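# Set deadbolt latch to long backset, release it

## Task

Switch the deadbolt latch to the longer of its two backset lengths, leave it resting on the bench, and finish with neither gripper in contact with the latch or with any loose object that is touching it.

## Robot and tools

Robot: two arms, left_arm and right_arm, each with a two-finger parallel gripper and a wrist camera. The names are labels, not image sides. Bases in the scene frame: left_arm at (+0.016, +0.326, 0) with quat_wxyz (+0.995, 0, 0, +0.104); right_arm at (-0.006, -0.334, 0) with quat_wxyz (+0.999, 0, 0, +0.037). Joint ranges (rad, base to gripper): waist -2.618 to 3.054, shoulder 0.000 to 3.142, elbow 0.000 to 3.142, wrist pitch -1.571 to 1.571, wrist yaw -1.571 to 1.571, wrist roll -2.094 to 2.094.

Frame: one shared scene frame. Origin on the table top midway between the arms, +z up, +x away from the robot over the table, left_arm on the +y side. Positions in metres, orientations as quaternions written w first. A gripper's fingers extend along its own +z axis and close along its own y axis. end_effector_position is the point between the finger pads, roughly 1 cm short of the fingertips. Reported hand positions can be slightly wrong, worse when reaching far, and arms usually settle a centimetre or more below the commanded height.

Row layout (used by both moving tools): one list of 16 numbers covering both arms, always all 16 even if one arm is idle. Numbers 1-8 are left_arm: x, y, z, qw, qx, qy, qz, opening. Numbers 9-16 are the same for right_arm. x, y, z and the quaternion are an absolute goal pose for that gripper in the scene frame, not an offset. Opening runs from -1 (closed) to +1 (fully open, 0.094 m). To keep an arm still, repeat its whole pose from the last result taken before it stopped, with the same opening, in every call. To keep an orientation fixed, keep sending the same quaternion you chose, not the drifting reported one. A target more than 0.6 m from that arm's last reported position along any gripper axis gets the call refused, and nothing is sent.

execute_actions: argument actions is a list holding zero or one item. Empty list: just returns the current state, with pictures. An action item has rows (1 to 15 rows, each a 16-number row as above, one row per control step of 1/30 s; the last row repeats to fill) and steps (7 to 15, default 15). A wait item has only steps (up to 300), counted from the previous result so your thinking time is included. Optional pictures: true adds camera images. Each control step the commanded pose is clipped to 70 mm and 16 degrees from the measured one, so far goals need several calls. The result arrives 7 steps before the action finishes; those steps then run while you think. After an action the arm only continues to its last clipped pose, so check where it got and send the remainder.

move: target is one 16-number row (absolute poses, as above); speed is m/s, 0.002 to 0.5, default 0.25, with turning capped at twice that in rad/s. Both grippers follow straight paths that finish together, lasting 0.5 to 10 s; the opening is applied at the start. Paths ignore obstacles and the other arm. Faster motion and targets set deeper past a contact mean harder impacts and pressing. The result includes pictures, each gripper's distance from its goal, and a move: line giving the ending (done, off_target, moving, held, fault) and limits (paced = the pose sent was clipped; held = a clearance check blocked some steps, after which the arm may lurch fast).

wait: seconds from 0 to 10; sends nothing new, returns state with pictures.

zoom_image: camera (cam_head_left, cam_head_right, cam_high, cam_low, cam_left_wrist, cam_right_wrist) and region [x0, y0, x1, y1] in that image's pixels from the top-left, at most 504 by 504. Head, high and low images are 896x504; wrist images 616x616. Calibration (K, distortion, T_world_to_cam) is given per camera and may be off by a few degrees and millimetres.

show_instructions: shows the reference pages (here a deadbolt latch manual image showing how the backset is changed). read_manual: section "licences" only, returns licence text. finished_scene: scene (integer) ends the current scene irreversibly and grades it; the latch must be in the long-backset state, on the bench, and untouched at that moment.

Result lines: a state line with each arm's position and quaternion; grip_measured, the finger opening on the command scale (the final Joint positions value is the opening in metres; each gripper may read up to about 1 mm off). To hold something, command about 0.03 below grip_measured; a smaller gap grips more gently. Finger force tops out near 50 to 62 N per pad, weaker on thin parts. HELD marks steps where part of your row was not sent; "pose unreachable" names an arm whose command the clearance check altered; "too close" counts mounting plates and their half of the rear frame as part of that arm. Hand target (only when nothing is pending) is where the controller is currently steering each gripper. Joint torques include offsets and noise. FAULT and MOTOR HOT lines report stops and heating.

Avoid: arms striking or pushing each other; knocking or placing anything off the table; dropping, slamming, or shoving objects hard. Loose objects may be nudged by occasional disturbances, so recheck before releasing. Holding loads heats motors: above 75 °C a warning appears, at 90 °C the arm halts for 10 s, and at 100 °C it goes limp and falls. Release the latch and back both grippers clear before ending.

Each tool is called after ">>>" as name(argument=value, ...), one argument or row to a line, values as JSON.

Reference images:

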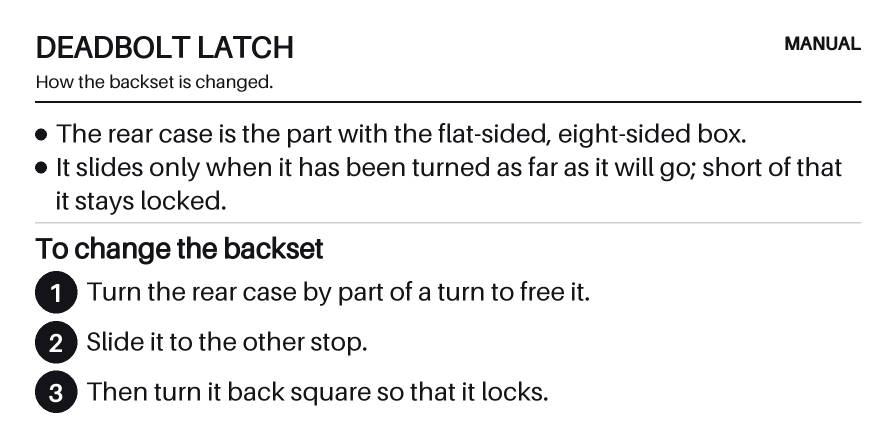

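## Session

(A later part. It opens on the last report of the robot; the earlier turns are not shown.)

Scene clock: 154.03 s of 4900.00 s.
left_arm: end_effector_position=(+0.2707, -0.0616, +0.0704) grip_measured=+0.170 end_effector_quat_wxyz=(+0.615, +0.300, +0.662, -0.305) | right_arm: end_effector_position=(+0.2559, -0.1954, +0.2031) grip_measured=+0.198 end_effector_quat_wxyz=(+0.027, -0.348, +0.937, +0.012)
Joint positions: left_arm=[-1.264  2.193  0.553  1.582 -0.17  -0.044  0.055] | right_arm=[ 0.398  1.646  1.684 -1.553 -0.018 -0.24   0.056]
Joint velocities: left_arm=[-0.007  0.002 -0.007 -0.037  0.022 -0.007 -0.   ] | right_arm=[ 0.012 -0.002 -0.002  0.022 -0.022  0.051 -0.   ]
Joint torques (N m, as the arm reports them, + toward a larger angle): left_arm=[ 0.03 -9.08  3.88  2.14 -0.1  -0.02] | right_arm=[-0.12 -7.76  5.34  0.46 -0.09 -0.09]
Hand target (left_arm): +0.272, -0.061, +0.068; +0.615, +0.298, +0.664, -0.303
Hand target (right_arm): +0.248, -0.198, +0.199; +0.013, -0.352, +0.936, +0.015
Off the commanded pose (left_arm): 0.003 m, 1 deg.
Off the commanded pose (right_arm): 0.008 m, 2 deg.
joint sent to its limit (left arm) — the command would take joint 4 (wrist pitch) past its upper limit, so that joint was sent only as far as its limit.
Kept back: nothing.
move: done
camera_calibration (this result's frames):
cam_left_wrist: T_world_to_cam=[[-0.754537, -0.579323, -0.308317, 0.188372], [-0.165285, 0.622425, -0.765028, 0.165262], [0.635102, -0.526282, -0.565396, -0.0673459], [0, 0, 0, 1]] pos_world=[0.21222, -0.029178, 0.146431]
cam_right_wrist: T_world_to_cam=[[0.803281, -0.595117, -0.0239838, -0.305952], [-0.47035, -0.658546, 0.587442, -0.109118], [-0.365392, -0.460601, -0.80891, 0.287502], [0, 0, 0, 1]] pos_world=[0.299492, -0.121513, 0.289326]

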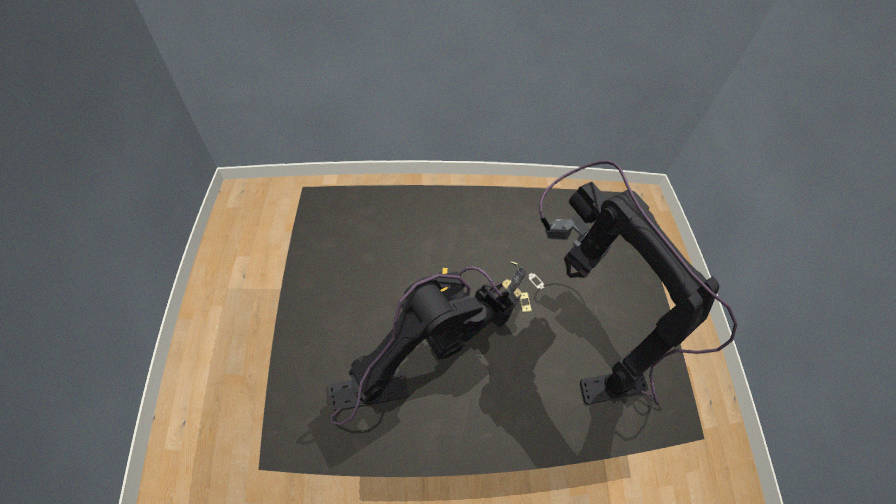

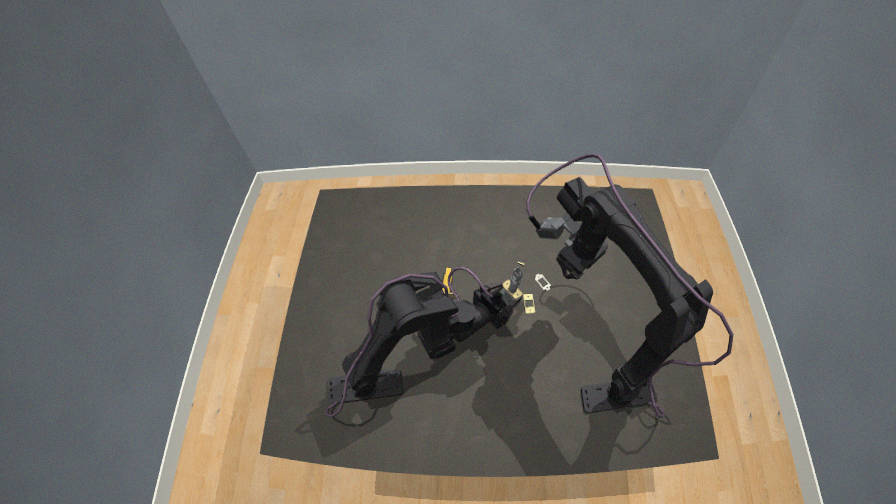

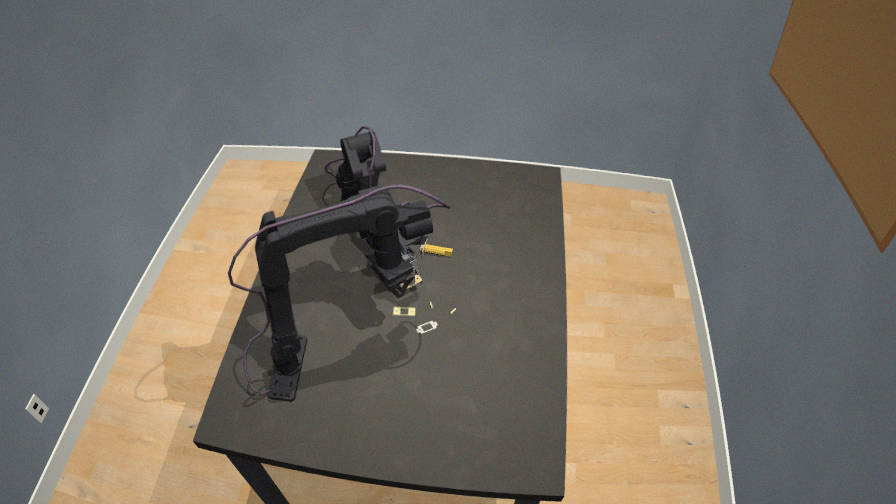

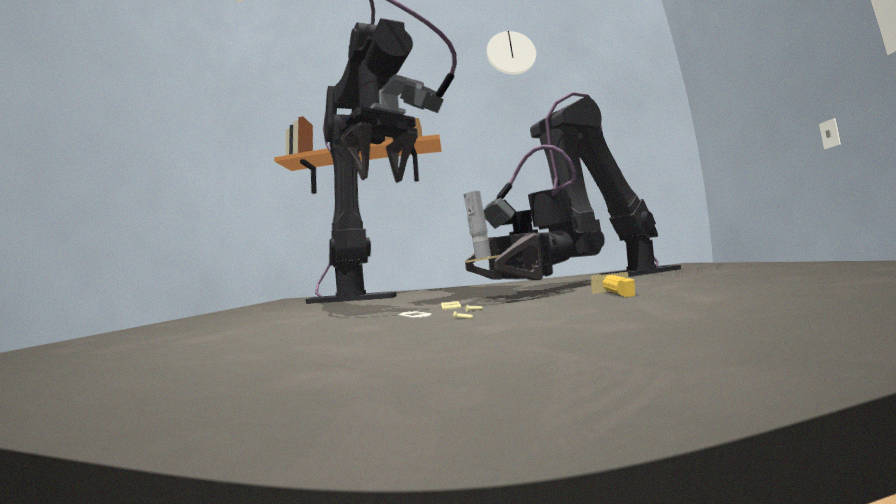

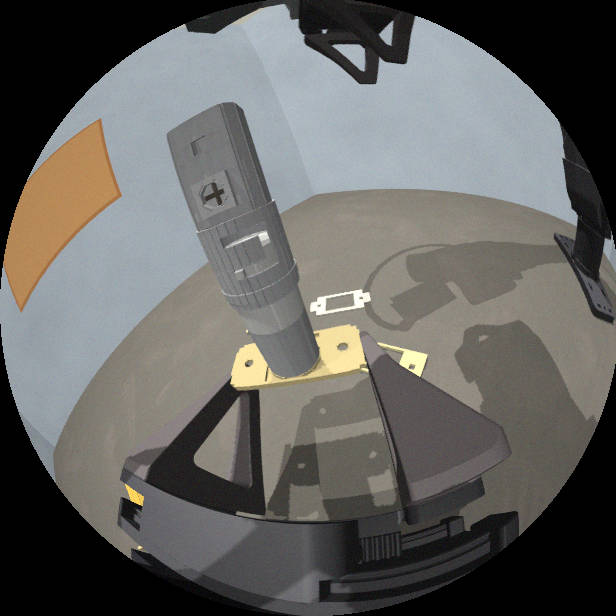

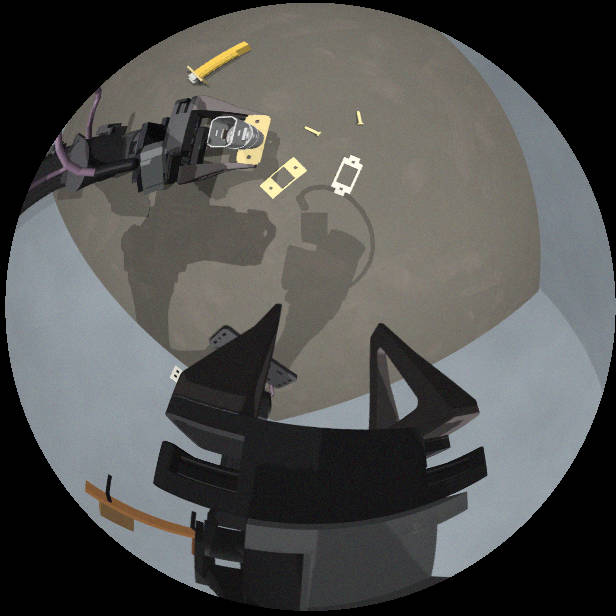

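>>> move(
  target=[0.285, -0.04, 0.07, 0, 0.6087, 0.7934, 0, 0.12, 0.248, -0.198, 0.199, 0.013, -0.352, 0.936, 0.015, 0.2],
  speed=0.3,
)

>>> move(
  target=[0.288, -0.034, 0.018, 0, 0.6087, 0.7934, 0, 0.12, 0.248, -0.198, 0.199, 0.013, -0.352, 0.936, 0.015, 0.2],
  speed=0.08,
)

>>> move(
  target=[0.288, -0.034, 0.022, 0, 0.6087, 0.7934, 0, 1.0, 0.248, -0.198, 0.199, 0.013, -0.352, 0.936, 0.015, 0.2],
  speed=0.08,
)

>>> move(
  target=[0.25, 0.1, 0.12, 0, 0.6087, 0.7934, 0, 1.0, 0.248, -0.198, 0.199, 0.013, -0.352, 0.936, 0.015, 0.2],
  speed=0.25,
)

Scene clock: 158.03 s of 4900.00 s.
left_arm: end_effector_position=(+0.2851, -0.0437, +0.0649) grip_measured=+0.170 end_effector_quat_wxyz=(+0.001, +0.611, +0.792, -0.012) | right_arm: end_effector_position=(+0.2552, -0.1960, +0.2030) grip_measured=+0.198 end_effector_quat_wxyz=(+0.025, -0.349, +0.937, +0.012)
Joint positions: left_arm=[-1.143  2.337  2.114 -1.34   0.023  0.379  0.055] | right_arm=[ 0.397  1.646  1.684 -1.556 -0.017 -0.243  0.056]
Joint velocities: left_arm=[-0.007  0.012 -0.022 -0.066  0.066  0.022 -0.001] | right_arm=[-0.007 -0.012  0.007  0.022 -0.022 -0.022  0.   ]
Joint torques (N m, as the arm reports them, + toward a larger angle): left_arm=[  0.3  -13.62   9.68   0.21  -0.05   0.1 ] | right_arm=[-0.04 -7.64  5.43  0.48 -0.09 -0.06]
Hand target (left_arm): +0.287, -0.043, +0.066; -0.002, +0.612, +0.791, -0.009
Hand target (right_arm): +0.248, -0.198, +0.199; +0.013, -0.351, +0.936, +0.015
Off the commanded pose (left_arm): 0.006 m, 1 deg.
Off the commanded pose (right_arm): 0.008 m, 1 deg.
Kept back: nothing.
move: done
camera_calibration (this result's frames):
cam_left_wrist: T_world_to_cam=[[-0.99553, 0.0917528, 0.0223878, 0.284423], [0.0898312, 0.846729, 0.524386, 0.0056543], [0.0291574, 0.524053, -0.851186, 0.166976], [0, 0, 0, 1]] pos_world=[0.277775, -0.118388, 0.132795]
cam_right_wrist: T_world_to_cam=[[0.804558, -0.593347, -0.0250263, -0.305503], [-0.467223, -0.658426, 0.590066, -0.111076], [-0.366591, -0.463049, -0.806967, 0.286397], [0, 0, 0, 1]] pos_world=[0.298888, -0.121788, 0.289009]

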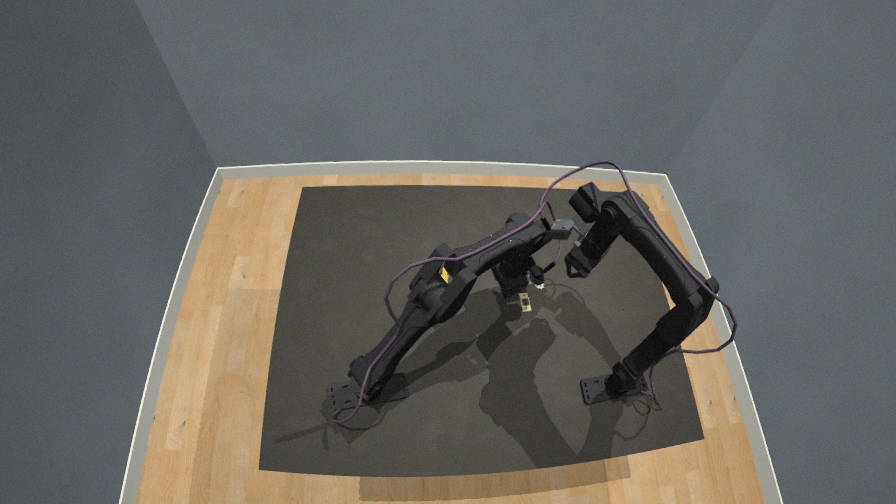

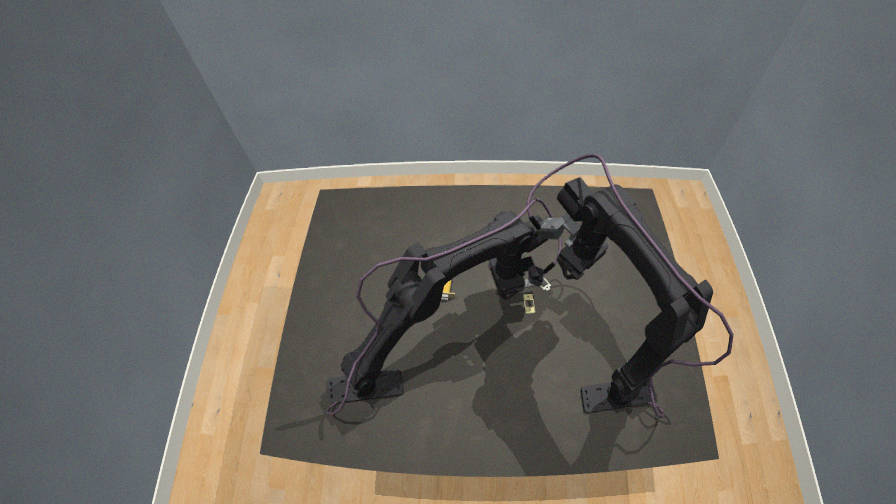

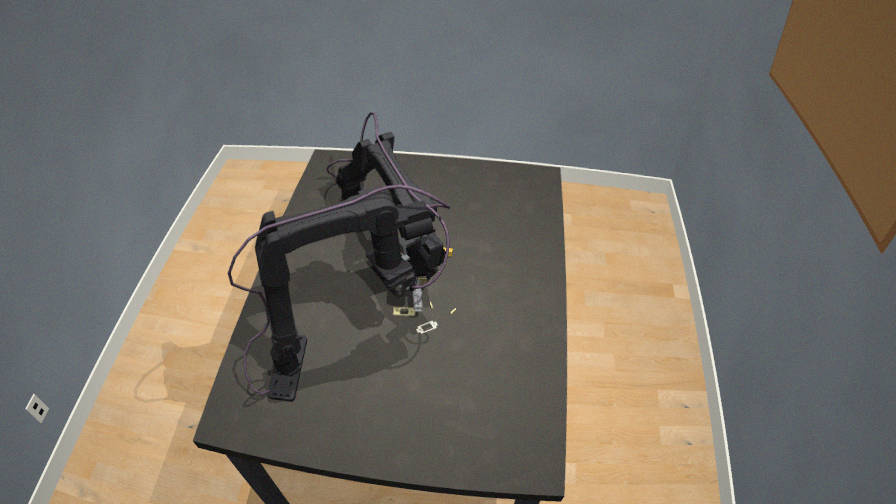

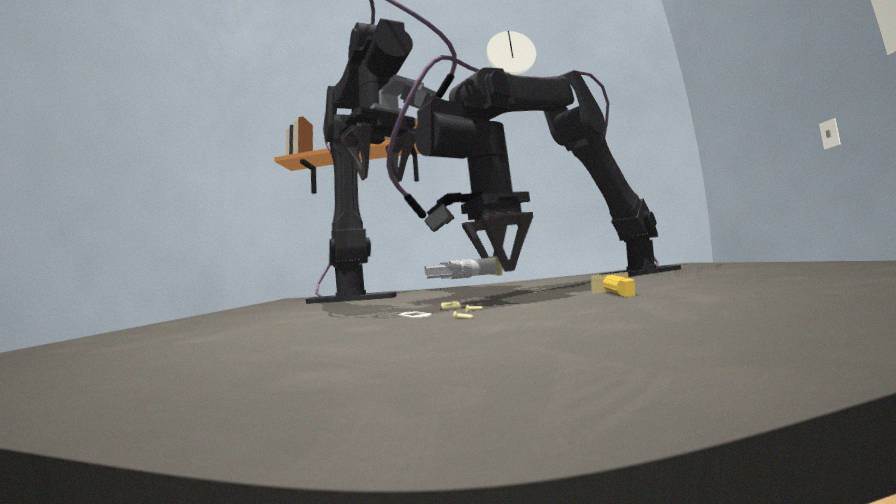

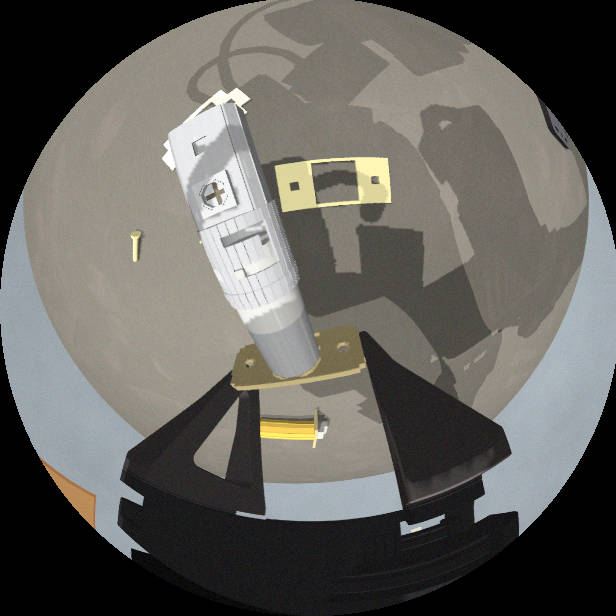

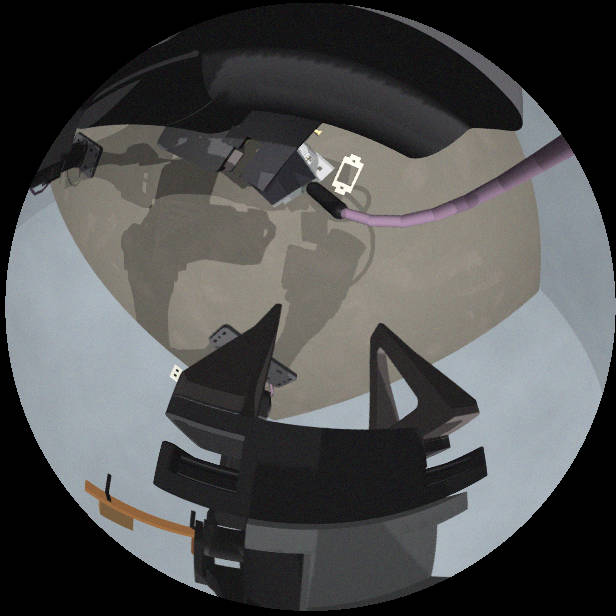

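Scene clock: 159.07 s of 4900.00 s.
left_arm: end_effector_position=(+0.2823, -0.0354, +0.0234) grip_measured=+0.169 end_effector_quat_wxyz=(-0.008, +0.611, +0.792, -0.002) | right_arm: end_effector_position=(+0.2552, -0.1960, +0.2030) grip_measured=+0.198 end_effector_quat_wxyz=(+0.025, -0.350, +0.936, +0.012)
Joint positions: left_arm=[-1.143  2.337  1.949 -1.197  0.008  0.379  0.055] | right_arm=[ 0.397  1.646  1.684 -1.556 -0.017 -0.243  0.056]
Joint velocities: left_arm=[-0.002 -0.027 -0.007 -0.037  0.022 -0.022 -0.001] | right_arm=[-0.002  0.002  0.002 -0.081 -0.007 -0.007 -0.001]
Joint torques (N m, as the arm reports them, + toward a larger angle): left_arm=[  0.66 -14.28   5.57   0.64  -0.1    0.06] | right_arm=[-0.06 -7.67  5.45  0.46 -0.1  -0.11]
Hand target (left_arm): +0.289, -0.034, +0.018; -0.001, +0.609, +0.793, +0.000
Hand target (right_arm): +0.248, -0.198, +0.199; +0.013, -0.352, +0.936, +0.015
Off the commanded pose (left_arm): 0.008 m, 1 deg.
Off the commanded pose (right_arm): 0.008 m, 1 deg.
Kept back: nothing.
move: done
camera_calibration (this result's frames):
cam_left_wrist: T_world_to_cam=[[-0.995492, 0.0911439, 0.0262484, 0.281686], [0.0906216, 0.832292, 0.546879, 0.0193951], [0.0279983, 0.546793, -0.8368, 0.128245], [0, 0, 0, 1]] pos_world=[0.275068, -0.11194, 0.089315]
cam_right_wrist: T_world_to_cam=[[0.804784, -0.59304, -0.0250054, -0.305505], [-0.466981, -0.658595, 0.590069, -0.111171], [-0.366403, -0.463201, -0.806966, 0.286319], [0, 0, 0, 1]] pos_world=[0.298859, -0.12177, 0.289009]

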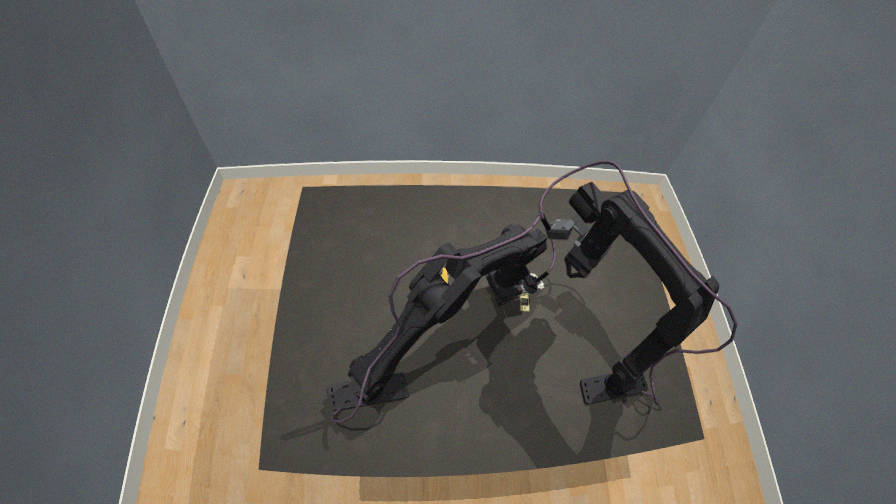

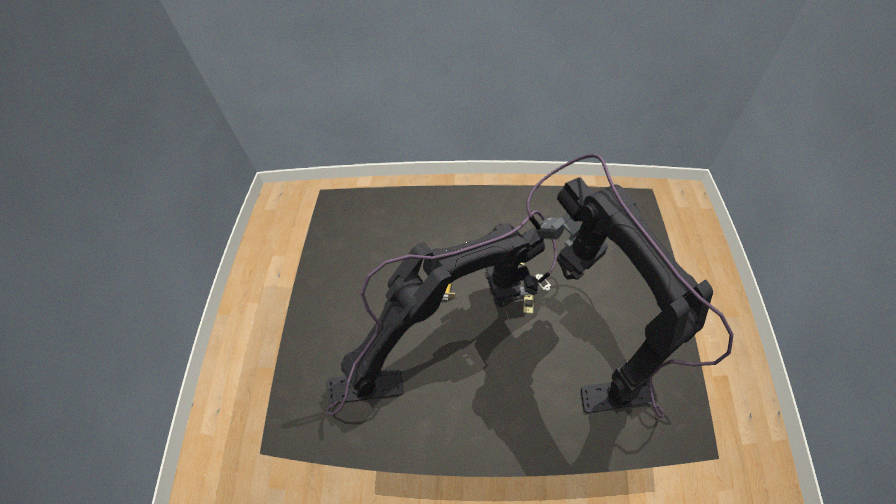

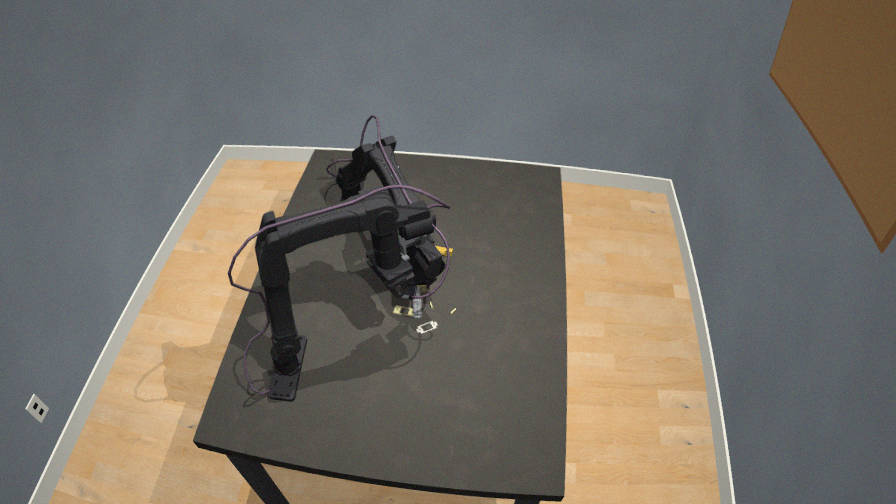

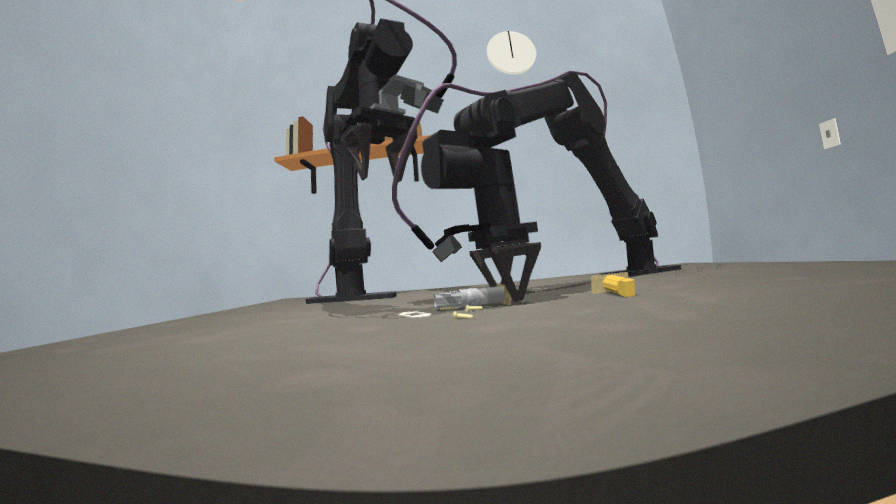

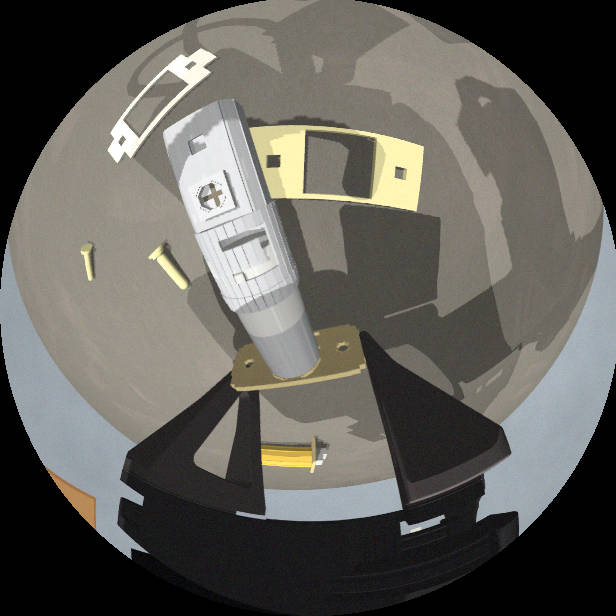

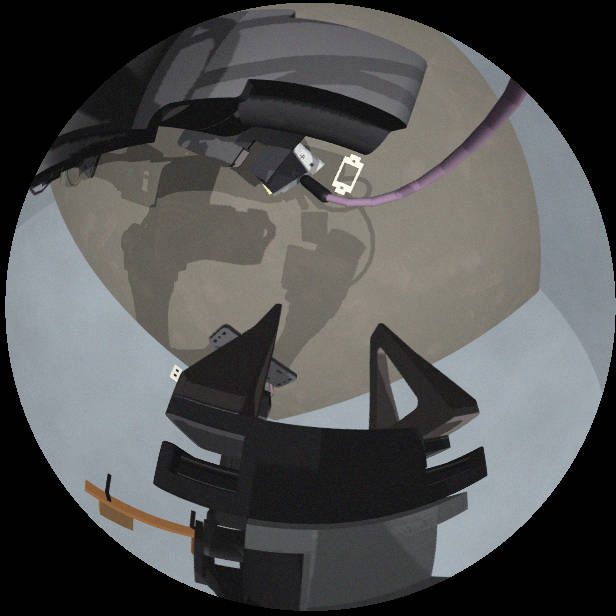

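Scene clock: 159.77 s of 4900.00 s.
left_arm: end_effector_position=(+0.2834, -0.0367, +0.0234) grip_measured=+1.000 end_effector_quat_wxyz=(-0.005, +0.611, +0.792, -0.002) | right_arm: end_effector_position=(+0.2552, -0.1960, +0.2030) grip_measured=+0.198 end_effector_quat_wxyz=(+0.025, -0.350, +0.936, +0.012)
Joint positions: left_arm=[-1.143  2.337  1.949 -1.191  0.007  0.379  0.094] | right_arm=[ 0.397  1.646  1.684 -1.556 -0.017 -0.243  0.056]
Joint velocities: left_arm=[-0.012  0.007  0.012 -0.022  0.051 -0.037  0.   ] | right_arm=[ 0.007 -0.002 -0.007 -0.037  0.022  0.007 -0.   ]
Joint torques (N m, as the arm reports them, + toward a larger angle): left_arm=[  0.59 -14.88   6.03   0.48  -0.12   0.03] | right_arm=[-0.11 -7.6   5.43  0.48 -0.1  -0.08]
Hand target (left_arm): +0.288, -0.034, +0.022; -0.000, +0.609, +0.793, +0.000
Hand target (right_arm): +0.248, -0.198, +0.199; +0.013, -0.352, +0.936, +0.015
Off the commanded pose (left_arm): 0.005 m, 1 deg.
Off the commanded pose (right_arm): 0.008 m, 1 deg.
Kept back: nothing.
move: done
camera_calibration (this result's frames):
cam_left_wrist: T_world_to_cam=[[-0.995608, 0.0912704, 0.0208291, 0.283138], [0.0879068, 0.834931, 0.543288, 0.0212925], [0.0321952, 0.542733, -0.839288, 0.127598], [0, 0, 0, 1]] pos_world=[0.275915, -0.112872, 0.0896263]
cam_right_wrist: T_world_to_cam=[[0.804784, -0.59304, -0.0250054, -0.305505], [-0.466981, -0.658595, 0.590069, -0.111171], [-0.366403, -0.463201, -0.806966, 0.286319], [0, 0, 0, 1]] pos_world=[0.298859, -0.12177, 0.289009]

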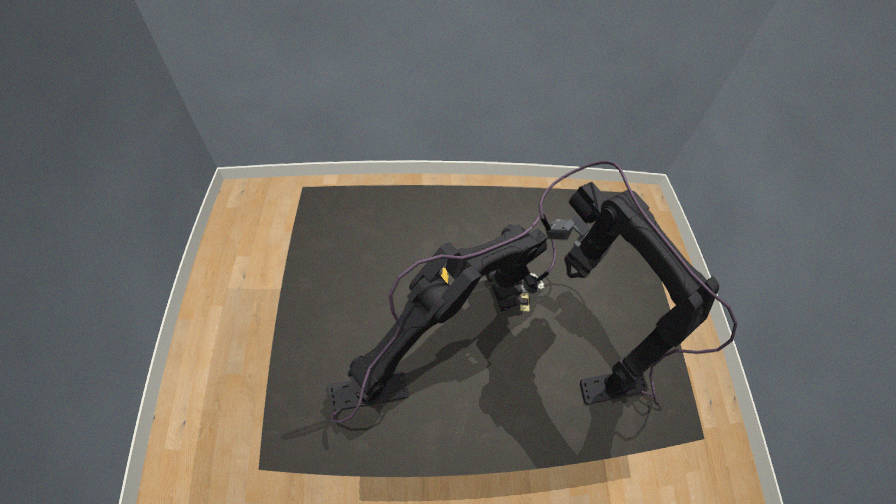

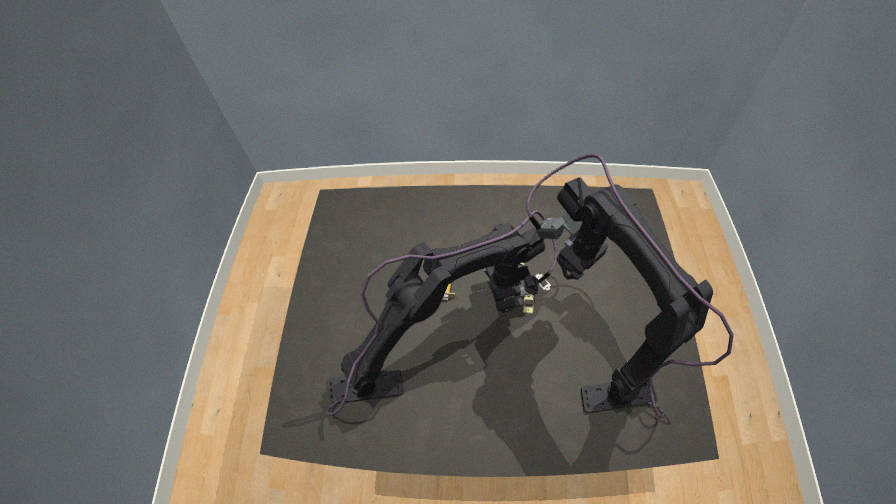

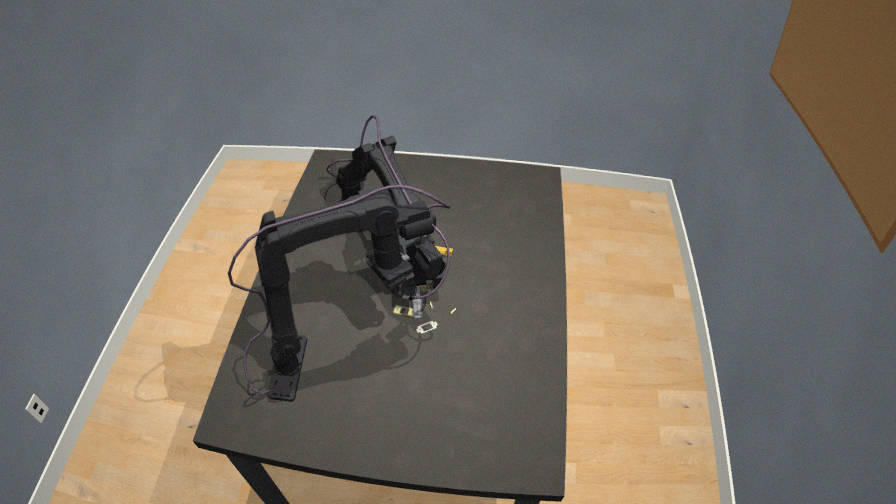

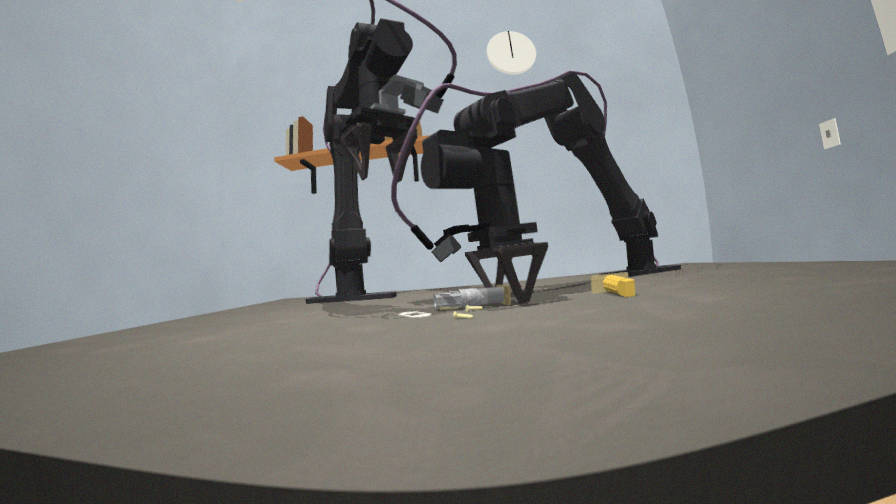

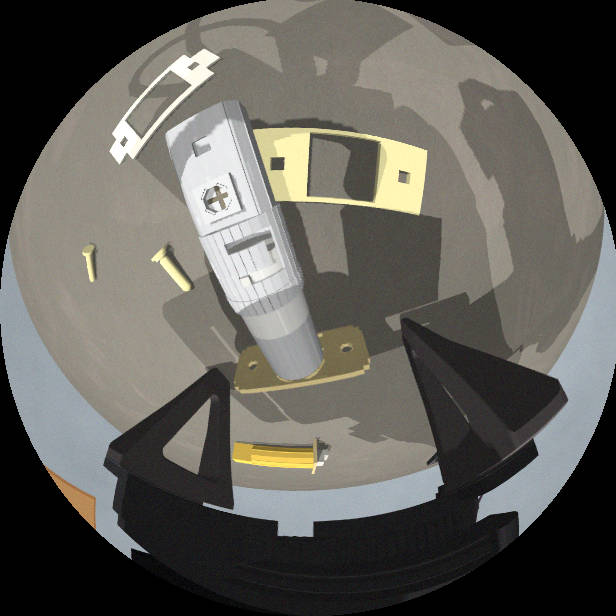

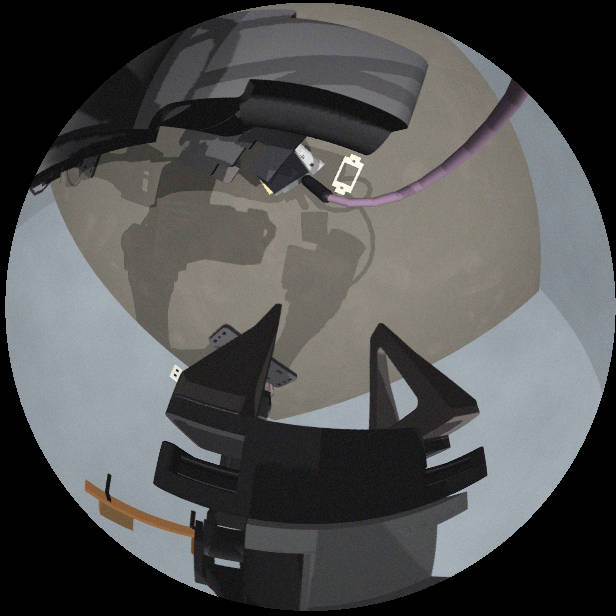

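Scene clock: 161.03 s of 4900.00 s.
left_arm: end_effector_position=(+0.2552, +0.0940, +0.1178) grip_measured=+1.000 end_effector_quat_wxyz=(+0.009, +0.608, +0.794, -0.001) | right_arm: end_effector_position=(+0.2552, -0.1960, +0.2030) grip_measured=+0.198 end_effector_quat_wxyz=(+0.025, -0.350, +0.936, +0.012)
Joint positions: left_arm=[-0.981  1.788  1.507 -1.272 -0.001  0.534  0.094] | right_arm=[ 0.397  1.646  1.684 -1.556 -0.017 -0.243  0.056]
Joint velocities: left_arm=[ 0.007 -0.007  0.017  0.037  0.037  0.066  0.   ] | right_arm=[ 0.007 -0.022  0.002  0.022 -0.022 -0.125  0.   ]
Joint torques (N m, as the arm reports them, + toward a larger angle): left_arm=[  0.5  -10.75   6.33   0.2   -0.07   0.08] | right_arm=[-0.15 -7.62  5.45  0.49 -0.11 -0.07]
Hand target (left_arm): +0.252, +0.101, +0.119; +0.001, +0.609, +0.793, +0.003
Hand target (right_arm): +0.248, -0.198, +0.199; +0.013, -0.352, +0.936, +0.015
Off the commanded pose (left_arm): 0.008 m, 1 deg.
Off the commanded pose (right_arm): 0.008 m, 1 deg.
Kept back: nothing.
move: done
camera_calibration (this result's frames):
cam_left_wrist: T_world_to_cam=[[-0.996383, 0.0848981, -0.00368707, 0.244812], [0.0698303, 0.842727, 0.533793, -0.1316], [0.0484252, 0.531605, -0.845607, 0.134419], [0, 0, 0, 1]] pos_world=[0.246607, 0.0186606, 0.184816]
cam_right_wrist: T_world_to_cam=[[0.804784, -0.59304, -0.0250054, -0.305505], [-0.466981, -0.658595, 0.590069, -0.111171], [-0.366403, -0.463201, -0.806966, 0.286319], [0, 0, 0, 1]] pos_world=[0.298859, -0.12177, 0.289009]

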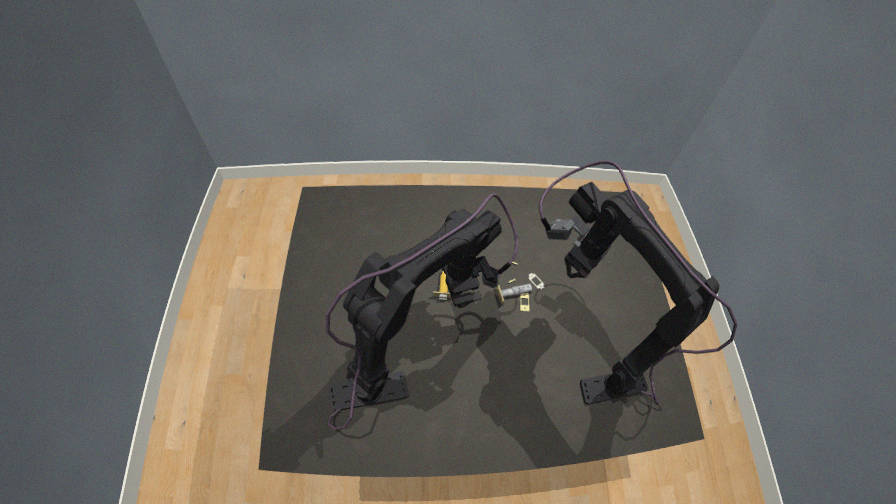

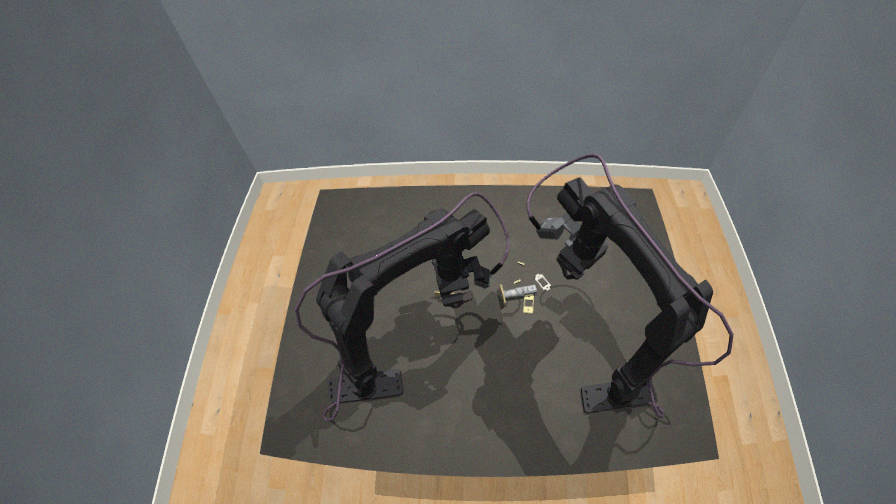

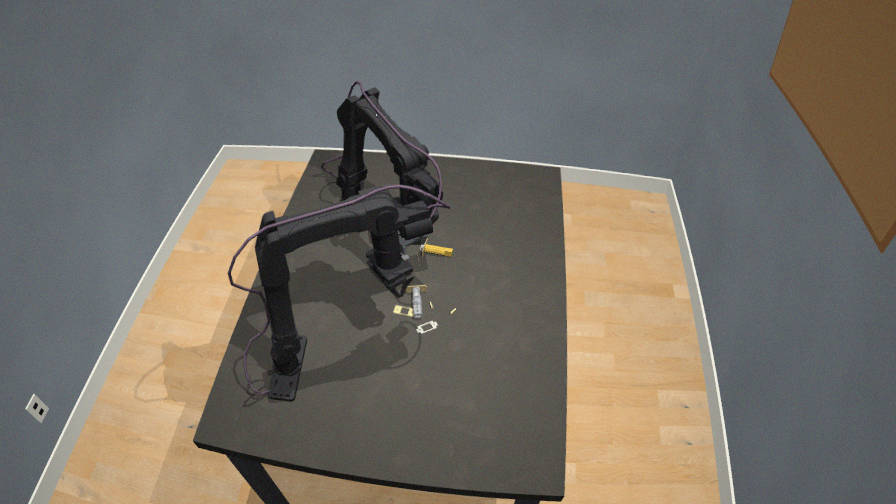

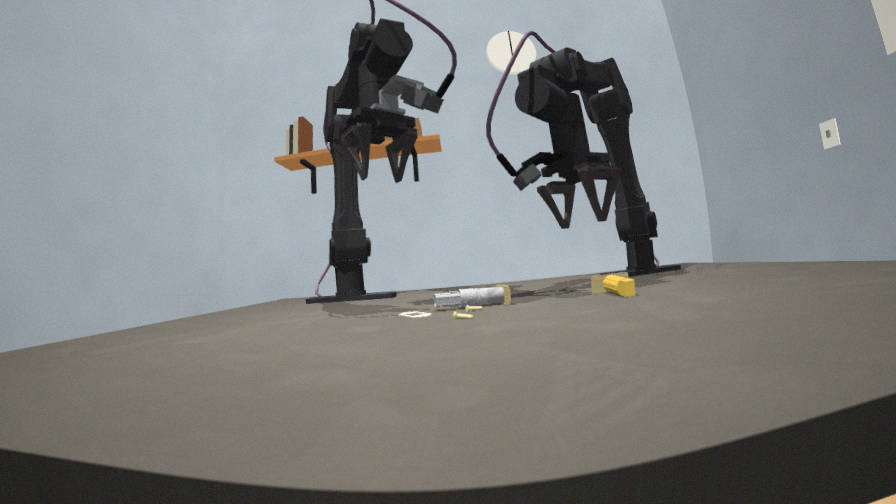

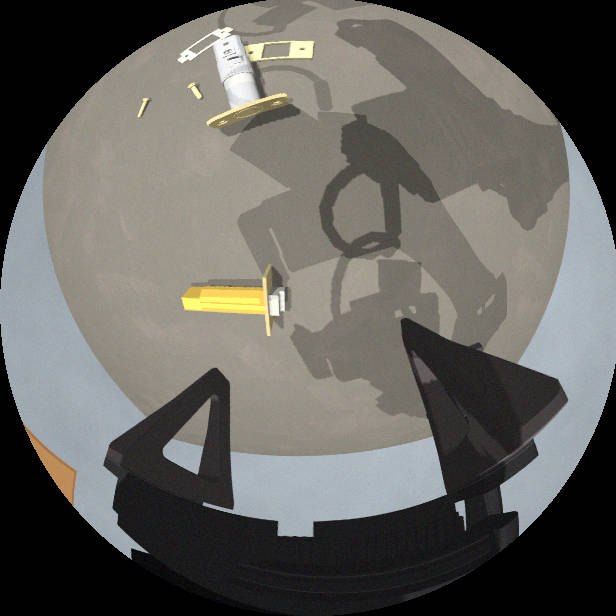

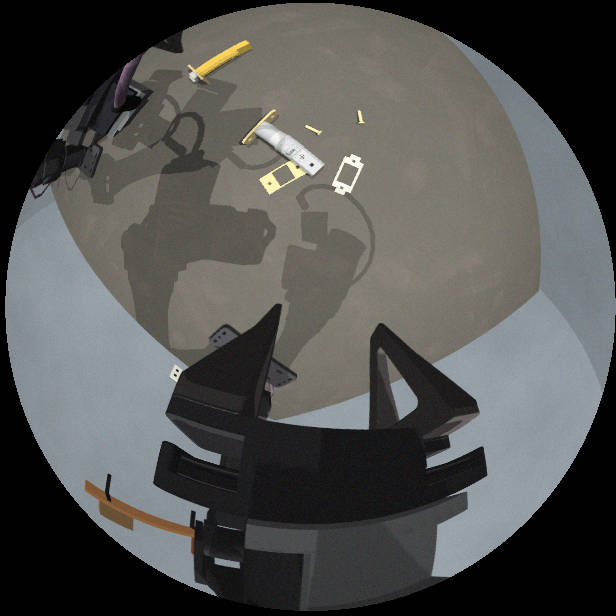

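The latch is extended, turned back square and resting on the bench, and both arms are clear of it.

>>> finished_scene(
  scene=1,
)

The scene is finished: the task was done.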